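## Task

Take the gold-capped tube out of the rack by the window and seat it fully in a free well of the rack by the door. Fail conditions: any new item left on the floor, any tube touching the floor, broken glass (a drop of more than a few centimetres, roughly a well's depth, or a hard knock), or the robot toppled or left leaning. Every other tube must also finish fully seated in a rack; they may be shifted to other wells of their own rack. At the end the gripper must be open and the robot moved away, and the result must stay in place without the robot holding it.

## Robot and tools

ROBOT. An omnidirectional wheeled base (wheel motors 7 N m) carries a column about 1.75 m high. A carriage rides 1.0 m along it (lift_m) and holds two identical six-joint arms, each with a two-finger gripper. Arm bases sit about 0.57 m + lift_m above the floor, and carriage parts extend about 0.15 m below them. A hand reaches 0.78 m from its shoulder but only about 0.38 m below its arm base. A hand is about 0.16 m long and 0.1 m wide (0.14 m opened). Parked arm joints 1-6: 0, 0.05, 0.05, 1.45, 0, 0; with both parked the robot is about 0.95 m wide and 0.7 m long. Cameras: carriage_camera points forward, tilted about 20 degrees down; left_wrist_camera and right_wrist_camera look out beyond the fingertips. All images are 672x504 (focal lengths in pixels: 275.907, 491.964, 396.203). Loose objects may occasionally get a brief push from outside.

FRAMES. Base frame: origin on the floor below the base centre, x forward, y left, z up. left_hand and right_hand are the midpoint between each hand's pads, in this frame. quat_wxyz rotates base axes into hand axes; hand z runs along the fingers, which open along hand y; an upright hand with joints 1, 5, 6 at 0 reads (1, 0, 0, 0). base_odometry is relative to the starting base frame and comes from wheel rotation, so slipping shows as motion; heading is positive leftward, -3.142 to 3.142.

execute_actions. "actions": a list holding one action or none (none just reports state and images). An action may contain "base", "joints" or both; they start together. "base" takes exactly one relative offset, counted from the base's last reported position: translate_m (metres, forward positive, -2 to 2), strafe_m (metres, left positive, -2 to 2) or rotate_rad (radians, counter-clockwise positive, -6.3 to 6.3). "joints" is a single dictionary covering both arms, keyed by name, each value an absolute target: lift_m 0 to 1 (m). Per arm, with prefix left_ or right_: joint1_rad -2.617 to 3.054 (swing about vertical, 0 ahead, positive to the left); joint2_rad 0 to 3.141 (shoulder: 0 upper arm level pointing back, 1.57 vertical, 3.14 level pointing forward); joint3_rad 0 to 3.141 (elbow, 0 folded, 3.14 straight); joint4_rad -1.57 to 1.57 (wrist pitch, 0 in line with forearm, positive tips fingers up); joint5_rad -1.57 to 1.57 (wrist yaw, positive swings fingertips to the right, the opposite sense to joint1); joint6_rad -2.094 to 2.094 (roll about the finger axis, positive clockwise seen from the forearm); gripper_m 0 to 0.093 (m between pads). Done tolerances: lift 0.004, joint1 0.02, joint2 and joint3 0.055, joint4 0.04, joint5 and joint6 0.02, gripper 0.004. A joint or base left out of an action may keep pushing toward its previous target unseen. "cameras": names from carriage_camera, left_wrist_camera, right_wrist_camera, or "all"; omitted or null means all, [] means none. Any unknown key or out-of-range number rejects the whole call. If a result reports a stop, the remaining motion, wait and finished_scene calls in that reply are skipped.

wait: "seconds" 0 to 10; nothing new is commanded; returns state and images.
zoom_image: "camera" plus "region" [x0, y0, x1, y1] in pixels of that camera's latest full image, origin top-left, at most 504 by 504.
finished_scene: "scene" is the current scene's number; it is final and reports success. Replying with no tool call ends everything.

RESULTS. The pictures line lists image order. base_status and joint_status: "done" (for the base, wheels turned the commanded amount, slip included; a move of a millimetre or two may stop short yet say done); "off_target" (resting away from target, may still push; normal for a gripper holding something); "contact_stop" or "time_out" (target dropped, holding where it stopped); "joint command not followed" with a "cause:" line and per-joint "not_followed" (self-collision check withheld that arm's targets; the gripper still acts; the robot may retry them on later actions); "limit_stop_at_motor_heat" (resend the target). on_its_own covers uncommanded motion; "held at" gives the held target, not the position. motor_effort: percent of maximum, positive toward higher joint values, bracket = peak in the last action; each reading has a fixed bias and noise. Rising lift effort means load; lift effort that keeps dropping while lowering means the hand rests on something. drive_wheels at rest clearly above its free-move value means the base is still pressing. ARM HIT: an arm struck the robot hard. MOTOR HOT from 75 °C; OVER-TEMPERATURE FAULT at 90 °C (that arm halts 10 s) or 100 °C (arm goes limp and falls).

CAUTIONS. Hand readings drift at long reach; a level hand sags 10-17 cm under 1 kg, and a fully stretched arm may not lift 1 kg. Grip force is about 45-60 N per pad. Stretched arms heat quickly even empty, so keep them tucked when idle. The robot can fall and never recover: risk grows with a high carriage, extended arms, carried load, pulling, or abrupt stops; about 1.5 kg in each forward-stretched hand can tip it. Only images reveal a lean. Drive contact stops come late or never; the base can roll about 0.3 m after an arm touches something, and arms are not monitored while turning. After being blocked, back off about 0.2 m along the path you came (or reverse the turn), repeat if still pressed, then retry. Avoid driving backward into a table edge the column sits under. Arms and grippers have no contact stop and snap to targets once freed. To untangle withheld arms, first move only the withheld arm clear, then the other in a later action. Never let the arms collide or press on each other. Lower glass gently, never drop or knock it, and keep tubes and all objects off the floor.

Each tool is called after "Request:" as name(argument=value, ...) on one line, values as JSON.

## Session

Request:
execute_actions(actions=[])

Scene clock: 0.00 s.
base_odometry: x=+0.000 y=+0.000 heading=+0.000 (m, m, rad; odometry frame)
base_status: not commanded
joint_positions: lift_m=+0.301 left_joint1_rad=-0.017 left_joint2_rad=+0.049 left_joint3_rad=+0.057 left_joint4_rad=+1.438 left_joint5_rad=-0.002 left_joint6_rad=+0.043 left_gripper_m=+0.094 right_joint1_rad=-0.011 right_joint2_rad=+0.022 right_joint3_rad=+0.062 right_joint4_rad=+1.388 right_joint5_rad=+0.021 right_joint6_rad=+0.048 right_gripper_m=+0.094
joint_status: not commanded
motor_effort: lift_m=+22 drive_wheels=+1 (%)
left_hand: x=+0.3110 y=+0.3469 z=+1.2798 quat_wxyz=(+0.998, +0.001, +0.062, +0.013) (m; base frame)
right_hand: x=+0.3129 y=-0.3511 z=+1.2801 quat_wxyz=(+0.997, +0.012, +0.071, +0.018) (m; base frame)
pictures: carriage_camera, left_wrist_camera, right_wrist_camera
Images, in order (width x height): carriage_camera 672x504, left_wrist_camera 672x504, right_wrist_camera 672x504.

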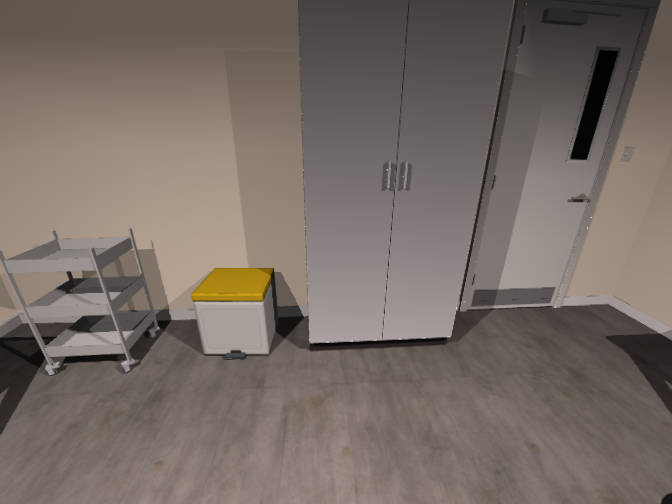

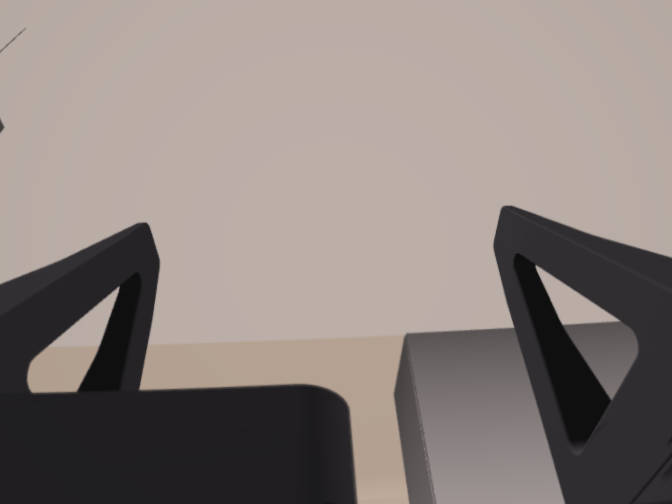

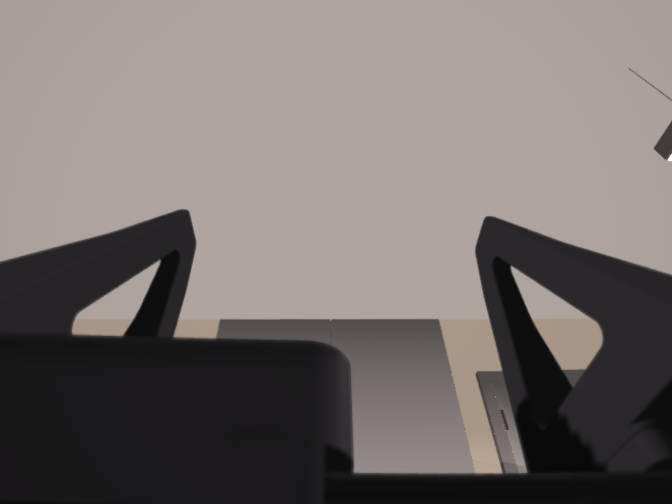

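Request:
execute_actions(actions=[{"base":{"rotate_rad":-1.57}}], cameras=["carriage_camera"])

Request:
execute_actions(actions=[{"base":{"rotate_rad":-1.57}}], cameras=["carriage_camera"])

Request:
execute_actions(actions=[{"base":{"rotate_rad":-1.57}}], cameras=["carriage_camera"])

Scene clock: 3.37 s.
base_odometry: x=+0.000 y=+0.000 heading=-1.569 (m, m, rad; odometry frame)
base_status: done
joint_positions: lift_m=+0.301 left_joint1_rad=-0.017 left_joint2_rad=+0.049 left_joint3_rad=+0.057 left_joint4_rad=+1.437 left_joint5_rad=-0.002 left_joint6_rad=+0.043 left_gripper_m=+0.094 right_joint1_rad=-0.011 right_joint2_rad=+0.022 right_joint3_rad=+0.062 right_joint4_rad=+1.386 right_joint5_rad=+0.021 right_joint6_rad=+0.048 right_gripper_m=+0.094
joint_status: not commanded
motor_effort: lift_m=+22(22) drive_wheels=+11(21) (%)
left_hand: x=+0.3114 y=+0.3469 z=+1.2798 quat_wxyz=(+0.998, +0.001, +0.063, +0.013) (m; base frame)
right_hand: x=+0.3133 y=-0.3511 z=+1.2800 quat_wxyz=(+0.997, +0.012, +0.072, +0.018) (m; base frame)
pictures: carriage_camera
Images, in order (width x height): carriage_camera 672x504.

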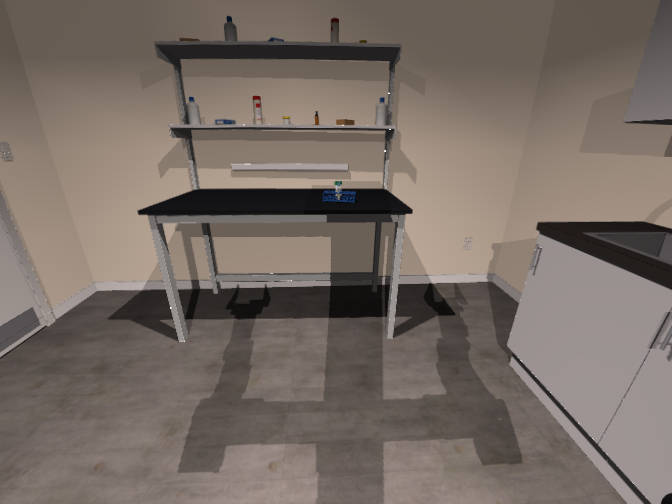

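Scene clock: 6.57 s.
base_odometry: x=+0.000 y=+0.000 heading=-3.138 (m, m, rad; odometry frame)
base_status: done
joint_positions: lift_m=+0.301 left_joint1_rad=-0.017 left_joint2_rad=+0.049 left_joint3_rad=+0.057 left_joint4_rad=+1.437 left_joint5_rad=-0.002 left_joint6_rad=+0.043 left_gripper_m=+0.094 right_joint1_rad=-0.011 right_joint2_rad=+0.022 right_joint3_rad=+0.062 right_joint4_rad=+1.386 right_joint5_rad=+0.021 right_joint6_rad=+0.048 right_gripper_m=+0.094
joint_status: not commanded
motor_effort: lift_m=+22(22) drive_wheels=+10(19) (%)
left_hand: x=+0.3114 y=+0.3469 z=+1.2798 quat_wxyz=(+0.998, +0.001, +0.063, +0.013) (m; base frame)
right_hand: x=+0.3135 y=-0.3511 z=+1.2800 quat_wxyz=(+0.997, +0.012, +0.072, +0.018) (m; base frame)
pictures: carriage_camera
Images, in order (width x height): carriage_camera 672x504.

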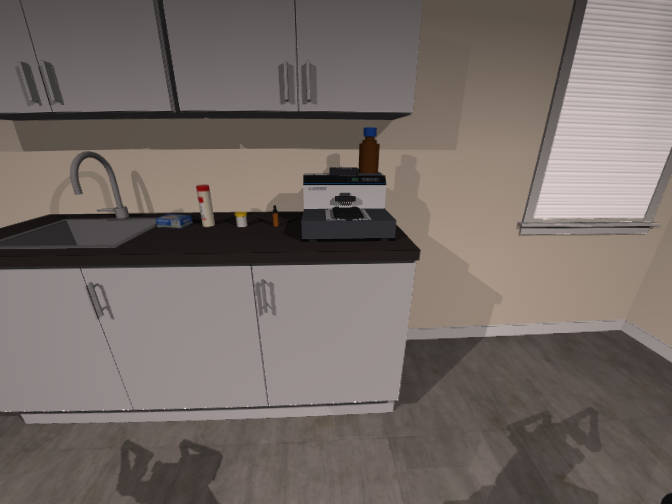

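Scene clock: 9.67 s.
base_odometry: x=+0.000 y=+0.000 heading=+1.576 (m, m, rad; odometry frame)
base_status: done
joint_positions: lift_m=+0.301 left_joint1_rad=-0.017 left_joint2_rad=+0.049 left_joint3_rad=+0.057 left_joint4_rad=+1.437 left_joint5_rad=-0.002 left_joint6_rad=+0.043 left_gripper_m=+0.094 right_joint1_rad=-0.011 right_joint2_rad=+0.022 right_joint3_rad=+0.062 right_joint4_rad=+1.385 right_joint5_rad=+0.021 right_joint6_rad=+0.048 right_gripper_m=+0.094
joint_status: not commanded
motor_effort: lift_m=+22(22) drive_wheels=+11(19) (%)
left_hand: x=+0.3113 y=+0.3469 z=+1.2798 quat_wxyz=(+0.998, +0.001, +0.063, +0.013) (m; base frame)
right_hand: x=+0.3136 y=-0.3511 z=+1.2800 quat_wxyz=(+0.997, +0.012, +0.072, +0.018) (m; base frame)
pictures: carriage_camera
Images, in order (width x height): carriage_camera 672x504.

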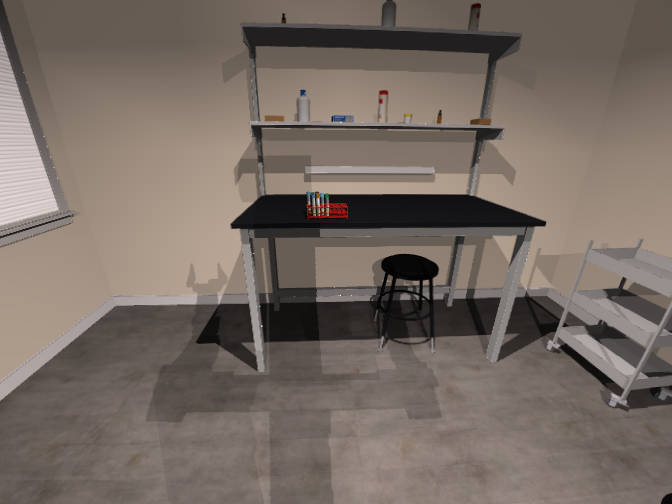

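Request:
execute_actions(actions=[{"base":{"translate_m":0.6},"joints":{"lift_m":0.65,"left_joint2_rad":1.6,"left_joint3_rad":1.2,"left_joint4_rad":-1.17,"left_gripper_m":0.05}}])

Scene clock: 13.43 s.
base_odometry: x=-0.001 y=+0.600 heading=+1.574 (m, m, rad; odometry frame)
base_status: done
joint_positions: lift_m=+0.650 left_joint1_rad=-0.017 left_joint2_rad=+1.599 left_joint3_rad=+1.186 left_joint4_rad=-1.165 left_joint5_rad=-0.002 left_joint6_rad=+0.043 left_gripper_m=+0.050 right_joint1_rad=-0.011 right_joint2_rad=+0.022 right_joint3_rad=+0.062 right_joint4_rad=+1.385 right_joint5_rad=+0.021 right_joint6_rad=+0.048 right_gripper_m=+0.094
joint_status: all done
motor_effort: lift_m=+23(28) drive_wheels=-13(28) (%)
left_hand: x=+0.5538 y=+0.3427 z=+1.2847 quat_wxyz=(-0.003, +0.030, +1.000, +0.001) (m; base frame)
right_hand: x=+0.3136 y=-0.3511 z=+1.6290 quat_wxyz=(+0.997, +0.012, +0.072, +0.018) (m; base frame)
pictures: carriage_camera, left_wrist_camera, right_wrist_camera
Images, in order (width x height): carriage_camera 672x504, left_wrist_camera 672x504, right_wrist_camera 672x504.

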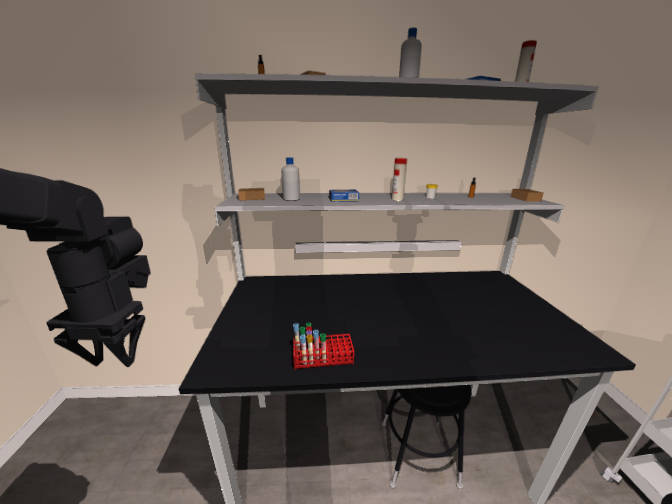

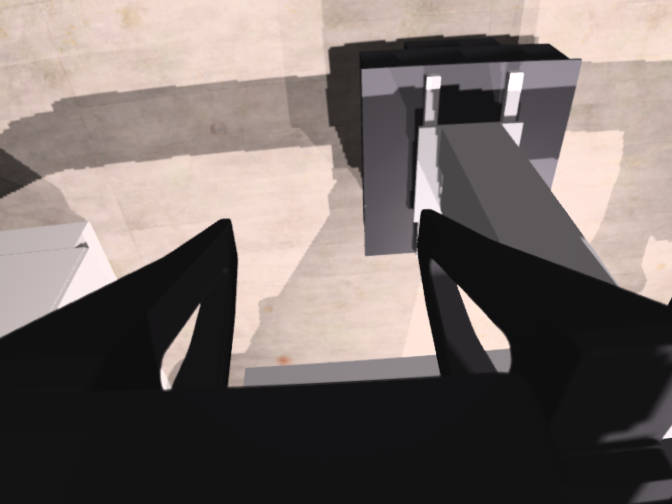

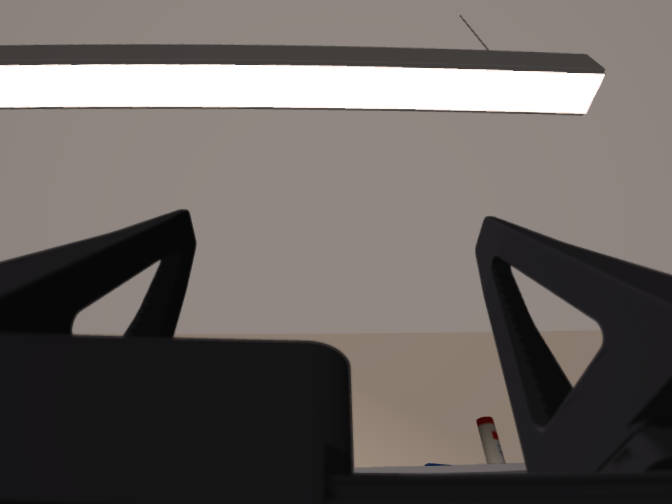

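Request:
execute_actions(actions=[{"base":{"strafe_m":-0.24}}], cameras=[])

Request:
execute_actions(actions=[{"base":{"translate_m":0.4},"joints":{"lift_m":0.55}}])

Scene clock: 16.17 s.
base_odometry: x=+0.239 y=+0.601 heading=+1.574 (m, m, rad; odometry frame)
base_status: done
joint_positions: lift_m=+0.650 left_joint1_rad=-0.017 left_joint2_rad=+1.599 left_joint3_rad=+1.186 left_joint4_rad=-1.166 left_joint5_rad=-0.002 left_joint6_rad=+0.043 left_gripper_m=+0.050 right_joint1_rad=-0.011 right_joint2_rad=+0.022 right_joint3_rad=+0.062 right_joint4_rad=+1.387 right_joint5_rad=+0.021 right_joint6_rad=+0.048 right_gripper_m=+0.094
joint_status: not commanded
motor_effort: lift_m=+23(23) drive_wheels=-5(14) (%)
left_hand: x=+0.5535 y=+0.3428 z=+1.2847 quat_wxyz=(-0.004, +0.030, +1.000, +0.001) (m; base frame)
right_hand: x=+0.3132 y=-0.3511 z=+1.6291 quat_wxyz=(+0.997, +0.012, +0.071, +0.018) (m; base frame)
pictures: none
No camera images: the call's "cameras" was empty. Leave "cameras" out to get every camera's image.

Scene clock: 18.97 s.
base_odometry: x=+0.238 y=+1.001 heading=+1.573 (m, m, rad; odometry frame)
base_status: done
joint_positions: lift_m=+0.550 left_joint1_rad=-0.017 left_joint2_rad=+1.597 left_joint3_rad=+1.187 left_joint4_rad=-1.170 left_joint5_rad=-0.002 left_joint6_rad=+0.043 left_gripper_m=+0.050 right_joint1_rad=-0.011 right_joint2_rad=+0.022 right_joint3_rad=+0.062 right_joint4_rad=+1.386 right_joint5_rad=+0.021 right_joint6_rad=+0.048 right_gripper_m=+0.094
joint_status: all done
motor_effort: lift_m=+21(22) drive_wheels=-9(17) (%)
left_hand: x=+0.5527 y=+0.3429 z=+1.1855 quat_wxyz=(-0.005, +0.030, +1.000, +0.001) (m; base frame)
right_hand: x=+0.3133 y=-0.3511 z=+1.5293 quat_wxyz=(+0.997, +0.012, +0.072, +0.018) (m; base frame)
pictures: carriage_camera, left_wrist_camera, right_wrist_camera
Images, in order (width x height): carriage_camera 672x504, left_wrist_camera 672x504, right_wrist_camera 672x504.

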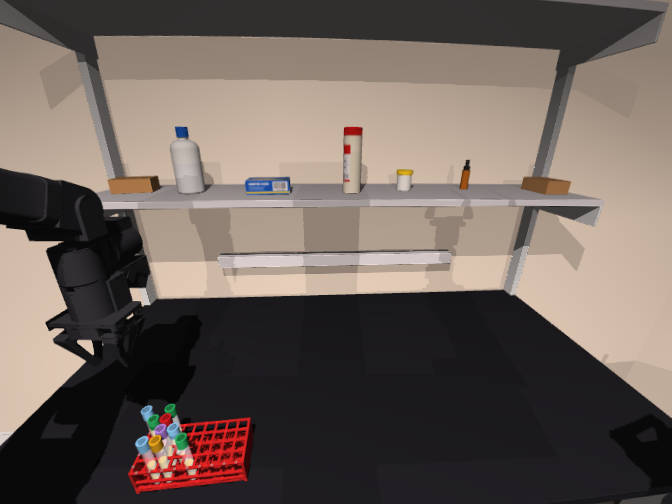

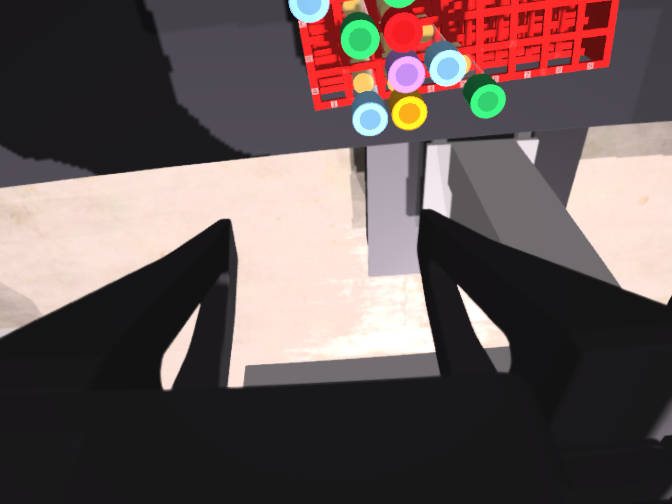

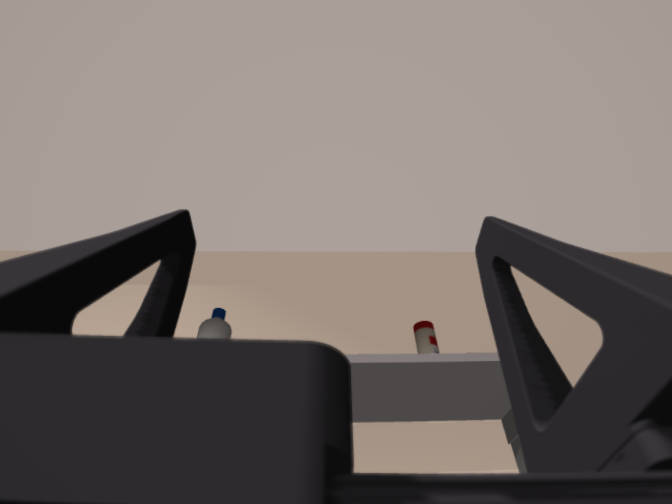

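Request:
execute_actions(actions=[{"base":{"strafe_m":-0.048}}], cameras=[])

Request:
execute_actions(actions=[{"base":{"translate_m":0.07},"joints":{"lift_m":0.48,"left_gripper_m":0.035}}], cameras=["left_wrist_camera","carriage_camera"])

Scene clock: 20.47 s.
base_odometry: x=+0.286 y=+1.002 heading=+1.574 (m, m, rad; odometry frame)
base_status: done
joint_positions: lift_m=+0.550 left_joint1_rad=-0.017 left_joint2_rad=+1.597 left_joint3_rad=+1.187 left_joint4_rad=-1.170 left_joint5_rad=-0.002 left_joint6_rad=+0.043 left_gripper_m=+0.050 right_joint1_rad=-0.011 right_joint2_rad=+0.022 right_joint3_rad=+0.062 right_joint4_rad=+1.386 right_joint5_rad=+0.020 right_joint6_rad=+0.048 right_gripper_m=+0.094
joint_status: not commanded
motor_effort: lift_m=+21(21) drive_wheels=+3(15) (%)
left_hand: x=+0.5528 y=+0.3429 z=+1.1855 quat_wxyz=(-0.005, +0.030, +1.000, +0.001) (m; base frame)
right_hand: x=+0.3133 y=-0.3510 z=+1.5293 quat_wxyz=(+0.997, +0.012, +0.072, +0.018) (m; base frame)
pictures: none
No camera images: the call's "cameras" was empty. Leave "cameras" out to get every camera's image.

Scene clock: 21.80 s.
base_odometry: x=+0.286 y=+1.072 heading=+1.573 (m, m, rad; odometry frame)
base_status: done
joint_positions: lift_m=+0.480 left_joint1_rad=-0.017 left_joint2_rad=+1.597 left_joint3_rad=+1.187 left_joint4_rad=-1.171 left_joint5_rad=-0.002 left_joint6_rad=+0.043 left_gripper_m=+0.035 right_joint1_rad=-0.011 right_joint2_rad=+0.022 right_joint3_rad=+0.062 right_joint4_rad=+1.387 right_joint5_rad=+0.020 right_joint6_rad=+0.048 right_gripper_m=+0.094
joint_status: all done
motor_effort: lift_m=+21(21) drive_wheels=-9(16) (%)
left_hand: x=+0.5525 y=+0.3429 z=+1.1155 quat_wxyz=(-0.005, +0.030, +1.000, +0.001) (m; base frame)
right_hand: x=+0.3132 y=-0.3510 z=+1.4593 quat_wxyz=(+0.997, +0.012, +0.071, +0.018) (m; base frame)
pictures: carriage_camera, left_wrist_camera
Images, in order (width x height): carriage_camera 672x504, left_wrist_camera 672x504.

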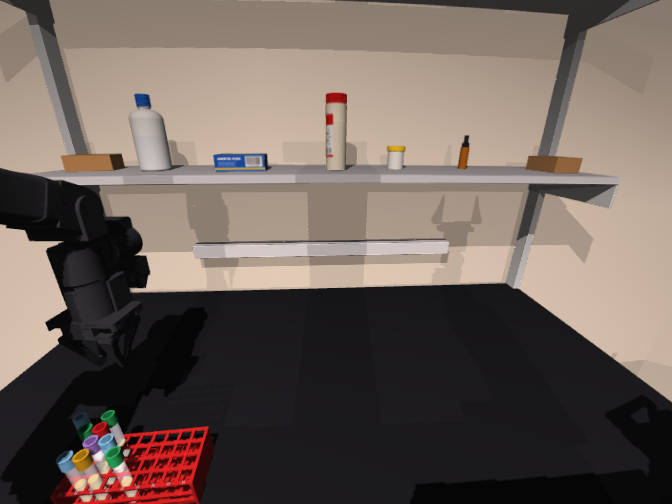

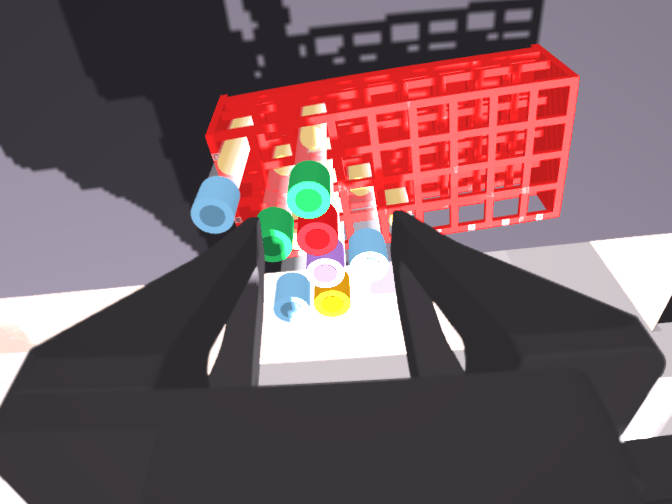

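Request:
execute_actions(actions=[{"base":{"translate_m":-0.045},"joints":{"lift_m":0.44}}], cameras=["left_wrist_camera","carriage_camera"])

Scene clock: 23.40 s.
base_odometry: x=+0.286 y=+1.027 heading=+1.574 (m, m, rad; odometry frame)
base_status: done
joint_positions: lift_m=+0.440 left_joint1_rad=-0.017 left_joint2_rad=+1.599 left_joint3_rad=+1.188 left_joint4_rad=-1.170 left_joint5_rad=-0.002 left_joint6_rad=+0.043 left_gripper_m=+0.035 right_joint1_rad=-0.011 right_joint2_rad=+0.022 right_joint3_rad=+0.062 right_joint4_rad=+1.390 right_joint5_rad=+0.020 right_joint6_rad=+0.048 right_gripper_m=+0.094
joint_status: all done
motor_effort: lift_m=+22(21) drive_wheels=-9(17) (%)
left_hand: x=+0.5530 y=+0.3428 z=+1.0754 quat_wxyz=(-0.005, +0.030, +1.000, +0.001) (m; base frame)
right_hand: x=+0.3125 y=-0.3510 z=+1.4193 quat_wxyz=(+0.997, +0.012, +0.070, +0.018) (m; base frame)
pictures: carriage_camera, left_wrist_camera
Images, in order (width x height): carriage_camera 672x504, left_wrist_camera 672x504.

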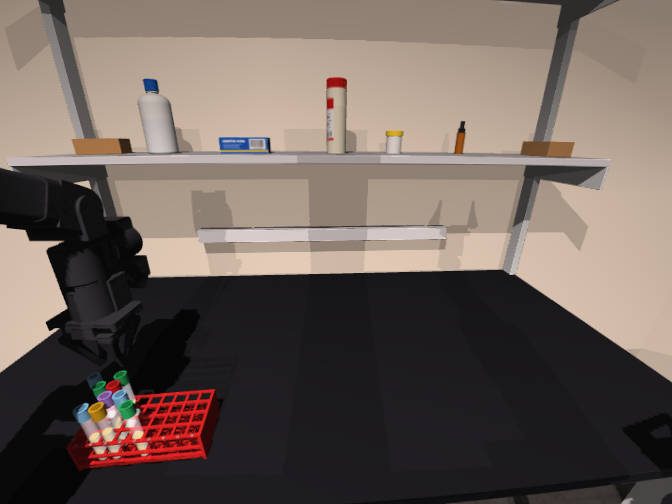

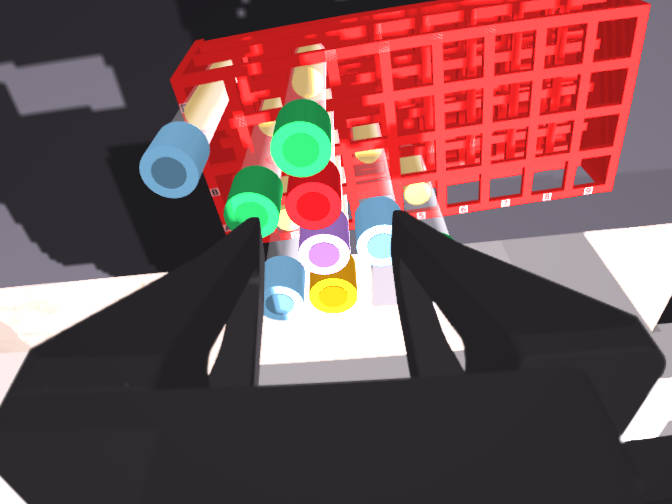

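Request:
execute_actions(actions=[{"base":{"translate_m":-0.06},"joints":{"lift_m":0.40}}], cameras=["left_wrist_camera","carriage_camera"])

Scene clock: 25.10 s.
base_odometry: x=+0.287 y=+0.967 heading=+1.573 (m, m, rad; odometry frame)
base_status: done
joint_positions: lift_m=+0.400 left_joint1_rad=-0.017 left_joint2_rad=+1.591 left_joint3_rad=+1.210 left_joint4_rad=-1.145 left_joint5_rad=-0.006 left_joint6_rad=+0.043 left_gripper_m=+0.035 right_joint1_rad=-0.011 right_joint2_rad=+0.022 right_joint3_rad=+0.062 right_joint4_rad=+1.388 right_joint5_rad=+0.021 right_joint6_rad=+0.048 right_gripper_m=+0.094
joint_status: all done
motor_effort: lift_m=+20(21) drive_wheels=-1(18) (%)
left_hand: x=+0.5657 y=+0.3432 z=+1.0432 quat_wxyz=(+0.022, +0.030, +0.999, +0.003) (m; base frame)
right_hand: x=+0.3129 y=-0.3511 z=+1.3794 quat_wxyz=(+0.997, +0.012, +0.071, +0.018) (m; base frame)
pictures: carriage_camera, left_wrist_camera
Images, in order (width x height): carriage_camera 672x504, left_wrist_camera 672x504.

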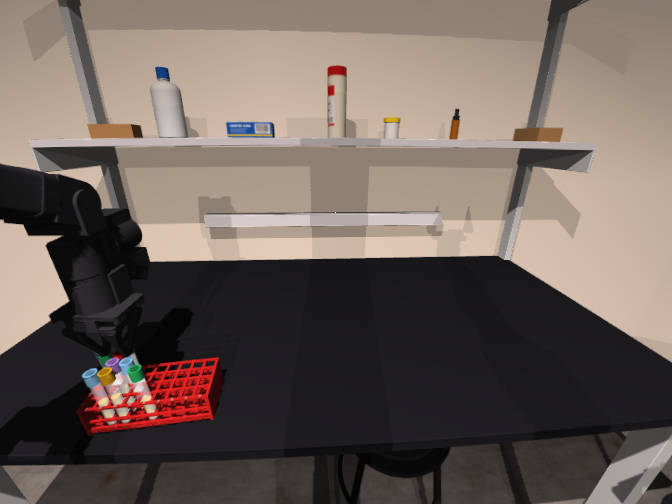

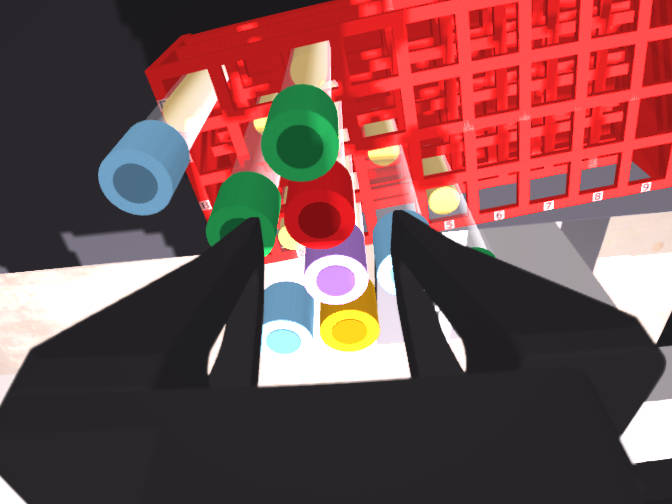

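Request:
execute_actions(actions=[{"joints":{"lift_m":0.45,"left_joint6_rad":0.83,"left_gripper_m":0.04}}], cameras=[])

Request:
execute_actions(actions=[{"base":{"translate_m":-0.04}}], cameras=["left_wrist_camera","carriage_camera"])

Scene clock: 26.77 s.
base_odometry: x=+0.287 y=+0.967 heading=+1.574 (m, m, rad; odometry frame)
base_status: not commanded
joint_positions: lift_m=+0.450 left_joint1_rad=-0.017 left_joint2_rad=+1.596 left_joint3_rad=+1.210 left_joint4_rad=-1.162 left_joint5_rad=-0.006 left_joint6_rad=+0.821 left_gripper_m=+0.040 right_joint1_rad=-0.011 right_joint2_rad=+0.022 right_joint3_rad=+0.062 right_joint4_rad=+1.387 right_joint5_rad=+0.021 right_joint6_rad=+0.048 right_gripper_m=+0.094
joint_status: all done
motor_effort: lift_m=+23(28) drive_wheels=-1(0) (%)
left_hand: x=+0.5615 y=+0.3433 z=+1.0915 quat_wxyz=(+0.009, +0.407, +0.913, +0.007) (m; base frame)
right_hand: x=+0.3130 y=-0.3511 z=+1.4291 quat_wxyz=(+0.997, +0.012, +0.071, +0.018) (m; base frame)
pictures: none
No camera images: the call's "cameras" was empty. Leave "cameras" out to get every camera's image.

Scene clock: 27.93 s.
base_odometry: x=+0.287 y=+0.927 heading=+1.573 (m, m, rad; odometry frame)
base_status: done
joint_positions: lift_m=+0.450 left_joint1_rad=-0.017 left_joint2_rad=+1.596 left_joint3_rad=+1.210 left_joint4_rad=-1.167 left_joint5_rad=-0.006 left_joint6_rad=+0.821 left_gripper_m=+0.040 right_joint1_rad=-0.011 right_joint2_rad=+0.022 right_joint3_rad=+0.062 right_joint4_rad=+1.389 right_joint5_rad=+0.021 right_joint6_rad=+0.048 right_gripper_m=+0.094
joint_status: not commanded
motor_effort: lift_m=+23(23) drive_wheels=-2(13) (%)
left_hand: x=+0.5600 y=+0.3433 z=+1.0914 quat_wxyz=(+0.007, +0.407, +0.913, +0.006) (m; base frame)
right_hand: x=+0.3127 y=-0.3511 z=+1.4292 quat_wxyz=(+0.997, +0.012, +0.071, +0.018) (m; base frame)
pictures: carriage_camera, left_wrist_camera
Images, in order (width x height): carriage_camera 672x504, left_wrist_camera 672x504.

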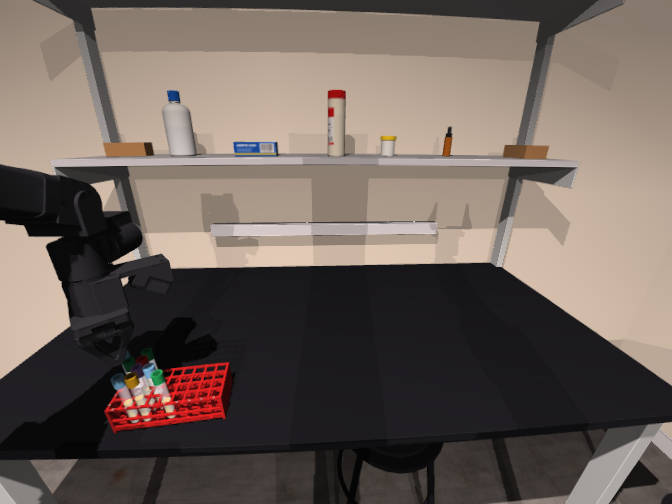

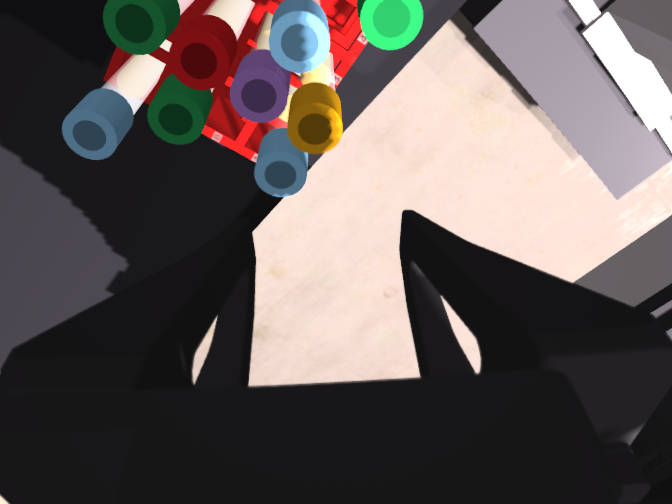

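Request:
execute_actions(actions=[{"base":{"strafe_m":-0.02}}], cameras=[])

Request:
execute_actions(actions=[{"base":{"translate_m":0.02},"joints":{"lift_m":0.425}}], cameras=["left_wrist_camera","carriage_camera"])

Scene clock: 29.73 s.
base_odometry: x=+0.307 y=+0.927 heading=+1.573 (m, m, rad; odometry frame)
base_status: done
joint_positions: lift_m=+0.450 left_joint1_rad=-0.017 left_joint2_rad=+1.596 left_joint3_rad=+1.210 left_joint4_rad=-1.169 left_joint5_rad=-0.006 left_joint6_rad=+0.821 left_gripper_m=+0.040 right_joint1_rad=-0.011 right_joint2_rad=+0.022 right_joint3_rad=+0.062 right_joint4_rad=+1.388 right_joint5_rad=+0.021 right_joint6_rad=+0.048 right_gripper_m=+0.094
joint_status: not commanded
motor_effort: lift_m=+23(23) drive_wheels=+1(9) (%)
left_hand: x=+0.5597 y=+0.3434 z=+1.0914 quat_wxyz=(+0.006, +0.407, +0.914, +0.006) (m; base frame)
right_hand: x=+0.3128 y=-0.3511 z=+1.4291 quat_wxyz=(+0.997, +0.012, +0.071, +0.018) (m; base frame)
pictures: none
No camera images: the call's "cameras" was empty. Leave "cameras" out to get every camera's image.

Scene clock: 30.80 s.
base_odometry: x=+0.307 y=+0.946 heading=+1.573 (m, m, rad; odometry frame)
base_status: done
joint_positions: lift_m=+0.425 left_joint1_rad=-0.017 left_joint2_rad=+1.600 left_joint3_rad=+1.207 left_joint4_rad=-1.171 left_joint5_rad=-0.006 left_joint6_rad=+0.821 left_gripper_m=+0.040 right_joint1_rad=-0.011 right_joint2_rad=+0.022 right_joint3_rad=+0.062 right_joint4_rad=+1.387 right_joint5_rad=+0.020 right_joint6_rad=+0.048 right_gripper_m=+0.094
joint_status: all done
motor_effort: lift_m=+21(22) drive_wheels=+6(12) (%)
left_hand: x=+0.5584 y=+0.3433 z=+1.0649 quat_wxyz=(+0.002, +0.407, +0.914, +0.004) (m; base frame)
right_hand: x=+0.3132 y=-0.3510 z=+1.4043 quat_wxyz=(+0.997, +0.012, +0.071, +0.018) (m; base frame)
pictures: carriage_camera, left_wrist_camera
Images, in order (width x height): carriage_camera 672x504, left_wrist_camera 672x504.

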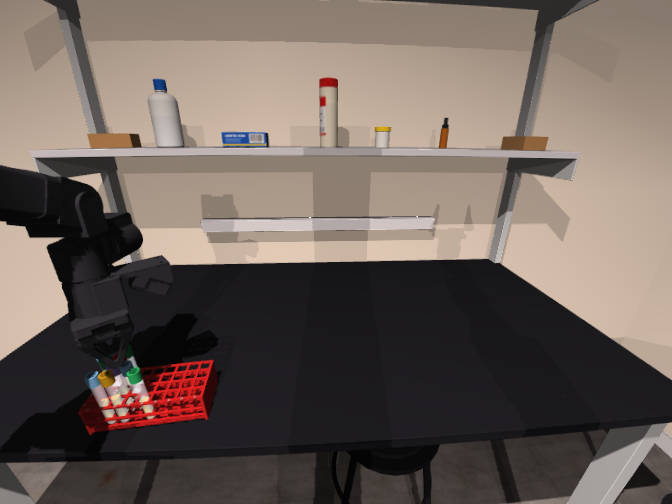

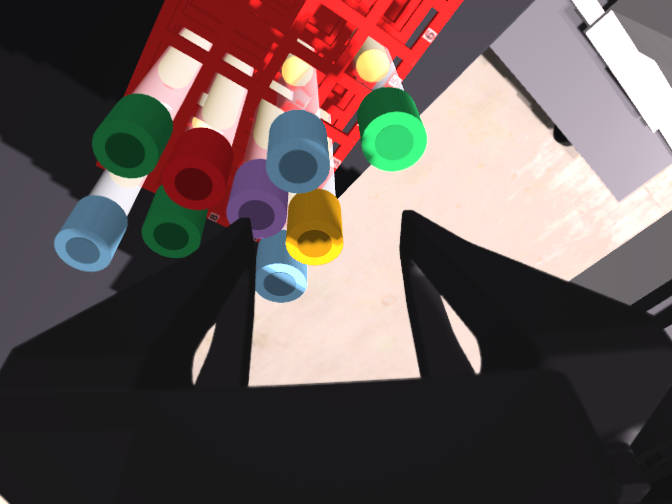

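Request:
execute_actions(actions=[{"base":{"strafe_m":0.011},"joints":{"left_gripper_m":0.029}}], cameras=[])

Request:
execute_actions(actions=[{"base":{"translate_m":-0.005},"joints":{"lift_m":0.41}}], cameras=["left_wrist_camera","carriage_camera"])

Scene clock: 31.90 s.
base_odometry: x=+0.296 y=+0.946 heading=+1.572 (m, m, rad; odometry frame)
base_status: done
joint_positions: lift_m=+0.425 left_joint1_rad=-0.018 left_joint2_rad=+1.600 left_joint3_rad=+1.207 left_joint4_rad=-1.170 left_joint5_rad=-0.006 left_joint6_rad=+0.821 left_gripper_m=+0.029 right_joint1_rad=-0.011 right_joint2_rad=+0.022 right_joint3_rad=+0.062 right_joint4_rad=+1.387 right_joint5_rad=+0.020 right_joint6_rad=+0.048 right_gripper_m=+0.094
joint_status: all done
motor_effort: lift_m=+21(21) drive_wheels=+6(15) (%)
left_hand: x=+0.5585 y=+0.3432 z=+1.0649 quat_wxyz=(+0.002, +0.407, +0.913, +0.004) (m; base frame)
right_hand: x=+0.3131 y=-0.3510 z=+1.4043 quat_wxyz=(+0.997, +0.012, +0.071, +0.018) (m; base frame)
pictures: none
No camera images: the call's "cameras" was empty. Leave "cameras" out to get every camera's image.

Scene clock: 32.60 s.
base_odometry: x=+0.296 y=+0.941 heading=+1.573 (m, m, rad; odometry frame)
base_status: done
joint_positions: lift_m=+0.410 left_joint1_rad=-0.018 left_joint2_rad=+1.601 left_joint3_rad=+1.206 left_joint4_rad=-1.169 left_joint5_rad=-0.006 left_joint6_rad=+0.821 left_gripper_m=+0.029 right_joint1_rad=-0.011 right_joint2_rad=+0.022 right_joint3_rad=+0.062 right_joint4_rad=+1.387 right_joint5_rad=+0.020 right_joint6_rad=+0.048 right_gripper_m=+0.094
joint_status: all done
motor_effort: lift_m=+21(22) drive_wheels=-4(6) (%)
left_hand: x=+0.5586 y=+0.3432 z=+1.0495 quat_wxyz=(+0.002, +0.407, +0.913, +0.004) (m; base frame)
right_hand: x=+0.3131 y=-0.3510 z=+1.3893 quat_wxyz=(+0.997, +0.012, +0.071, +0.018) (m; base frame)
pictures: carriage_camera, left_wrist_camera
Images, in order (width x height): carriage_camera 672x504, left_wrist_camera 672x504.

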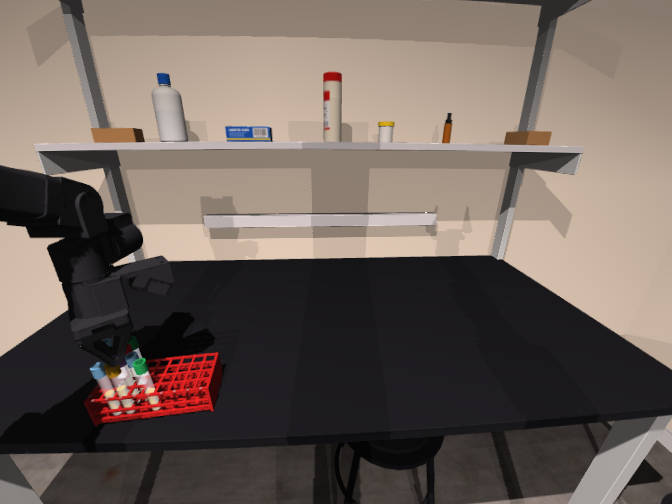

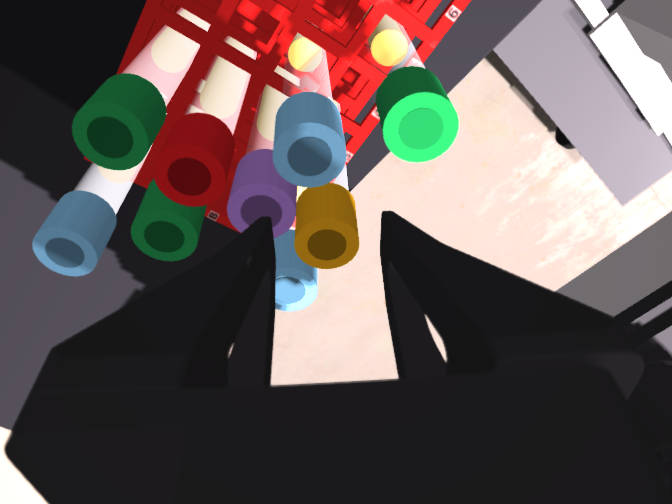

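Request:
execute_actions(actions=[{"joints":{"lift_m":0.39}}], cameras=["left_wrist_camera","carriage_camera"])

Scene clock: 33.30 s.
base_odometry: x=+0.296 y=+0.941 heading=+1.573 (m, m, rad; odometry frame)
base_status: not commanded
joint_positions: lift_m=+0.390 left_joint1_rad=-0.018 left_joint2_rad=+1.569 left_joint3_rad=+1.219 left_joint4_rad=-1.176 left_joint5_rad=-0.009 left_joint6_rad=+0.821 left_gripper_m=+0.029 right_joint1_rad=-0.011 right_joint2_rad=+0.022 right_joint3_rad=+0.062 right_joint4_rad=+1.387 right_joint5_rad=+0.021 right_joint6_rad=+0.048 right_gripper_m=+0.094
joint_status: all done
motor_effort: lift_m=+19(19) drive_wheels=-4(4) (%)
left_hand: x=+0.5610 y=+0.3437 z=+1.0413 quat_wxyz=(+0.019, +0.407, +0.913, +0.013) (m; base frame)
right_hand: x=+0.3130 y=-0.3511 z=+1.3696 quat_wxyz=(+0.997, +0.012, +0.071, +0.018) (m; base frame)
pictures: carriage_camera, left_wrist_camera
Images, in order (width x height): carriage_camera 672x504, left_wrist_camera 672x504.

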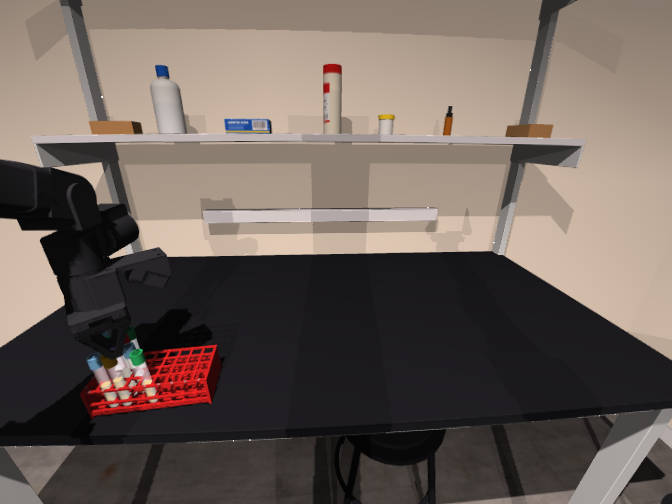

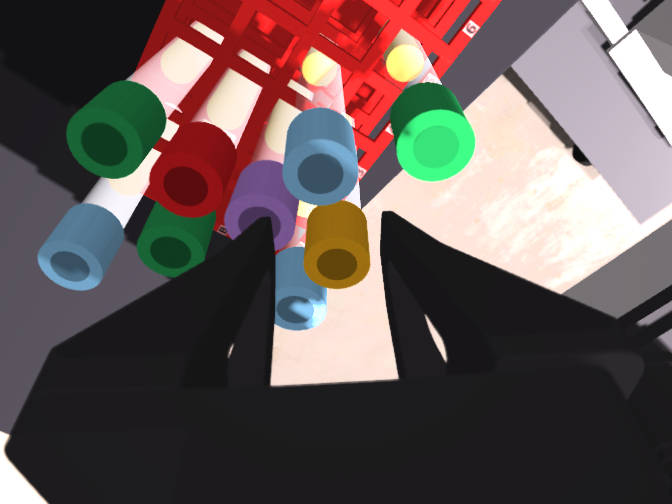

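Request:
execute_actions(actions=[{"base":{"strafe_m":0.006},"joints":{"lift_m":0.415}}], cameras=[])

Request:
execute_actions(actions=[{"base":{"translate_m":-0.008}}], cameras=["left_wrist_camera"])

Request:
execute_actions(actions=[{"joints":{"lift_m":0.39}}], cameras=["left_wrist_camera","carriage_camera"])

Scene clock: 34.37 s.
base_odometry: x=+0.290 y=+0.942 heading=+1.573 (m, m, rad; odometry frame)
base_status: done
joint_positions: lift_m=+0.415 left_joint1_rad=-0.017 left_joint2_rad=+1.595 left_joint3_rad=+1.213 left_joint4_rad=-1.174 left_joint5_rad=-0.009 left_joint6_rad=+0.821 left_gripper_m=+0.029 right_joint1_rad=-0.011 right_joint2_rad=+0.022 right_joint3_rad=+0.062 right_joint4_rad=+1.387 right_joint5_rad=+0.021 right_joint6_rad=+0.048 right_gripper_m=+0.094
joint_status: all done
motor_effort: lift_m=+22(28) drive_wheels=-6(13) (%)
left_hand: x=+0.5592 y=+0.3438 z=+1.0573 quat_wxyz=(+0.005, +0.407, +0.913, +0.007) (m; base frame)
right_hand: x=+0.3130 y=-0.3511 z=+1.3941 quat_wxyz=(+0.997, +0.012, +0.071, +0.018) (m; base frame)
pictures: none
No camera images: the call's "cameras" was empty. Leave "cameras" out to get every camera's image.

Scene clock: 35.03 s.
base_odometry: x=+0.290 y=+0.934 heading=+1.573 (m, m, rad; odometry frame)
base_status: done
joint_positions: lift_m=+0.415 left_joint1_rad=-0.017 left_joint2_rad=+1.595 left_joint3_rad=+1.213 left_joint4_rad=-1.173 left_joint5_rad=-0.009 left_joint6_rad=+0.821 left_gripper_m=+0.029 right_joint1_rad=-0.011 right_joint2_rad=+0.022 right_joint3_rad=+0.062 right_joint4_rad=+1.389 right_joint5_rad=+0.021 right_joint6_rad=+0.048 right_gripper_m=+0.094
joint_status: not commanded
motor_effort: lift_m=+23(23) drive_wheels=-4(11) (%)
left_hand: x=+0.5593 y=+0.3438 z=+1.0573 quat_wxyz=(+0.005, +0.407, +0.913, +0.007) (m; base frame)
right_hand: x=+0.3127 y=-0.3511 z=+1.3942 quat_wxyz=(+0.997, +0.012, +0.071, +0.018) (m; base frame)
pictures: left_wrist_camera
Images, in order (width x height): left_wrist_camera 672x504.

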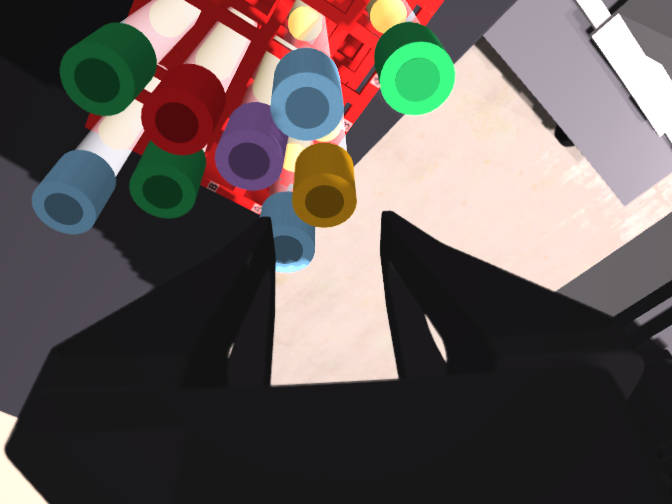

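Scene clock: 35.63 s.
base_odometry: x=+0.290 y=+0.934 heading=+1.573 (m, m, rad; odometry frame)
base_status: not commanded
joint_positions: lift_m=+0.390 left_joint1_rad=-0.017 left_joint2_rad=+1.597 left_joint3_rad=+1.213 left_joint4_rad=-1.170 left_joint5_rad=-0.011 left_joint6_rad=+0.821 left_gripper_m=+0.029 right_joint1_rad=-0.011 right_joint2_rad=+0.022 right_joint3_rad=+0.062 right_joint4_rad=+1.389 right_joint5_rad=+0.020 right_joint6_rad=+0.048 right_gripper_m=+0.094
joint_status: all done
motor_effort: lift_m=+20(22) drive_wheels=-5(5) (%)
left_hand: x=+0.5602 y=+0.3441 z=+1.0323 quat_wxyz=(+0.006, +0.407, +0.913, +0.008) (m; base frame)
right_hand: x=+0.3126 y=-0.3510 z=+1.3694 quat_wxyz=(+0.997, +0.012, +0.070, +0.018) (m; base frame)
pictures: carriage_camera, left_wrist_camera
Images, in order (width x height): carriage_camera 672x504, left_wrist_camera 672x504.

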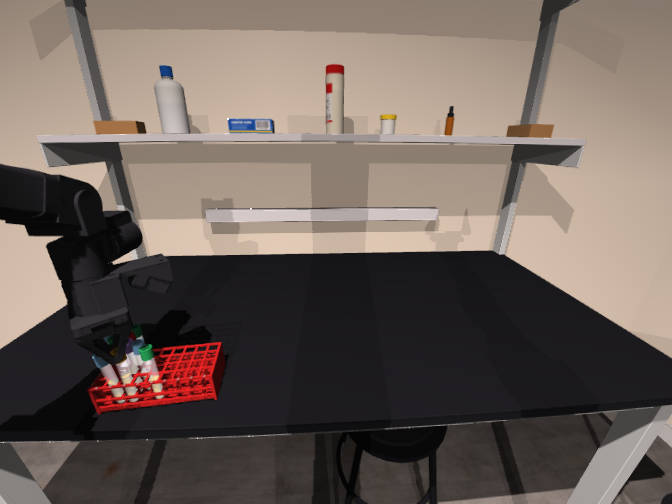

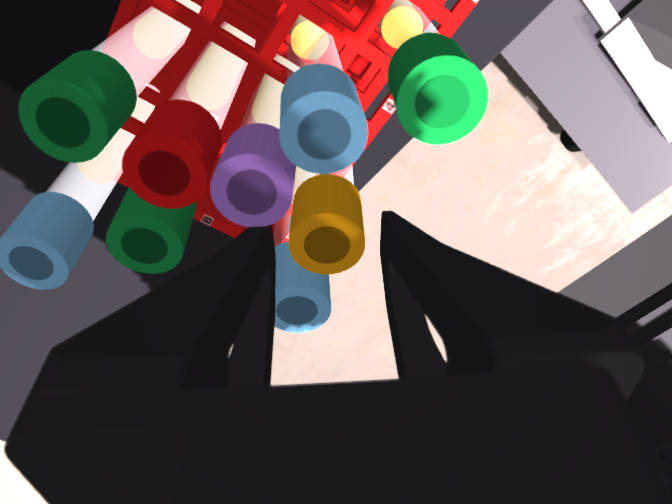

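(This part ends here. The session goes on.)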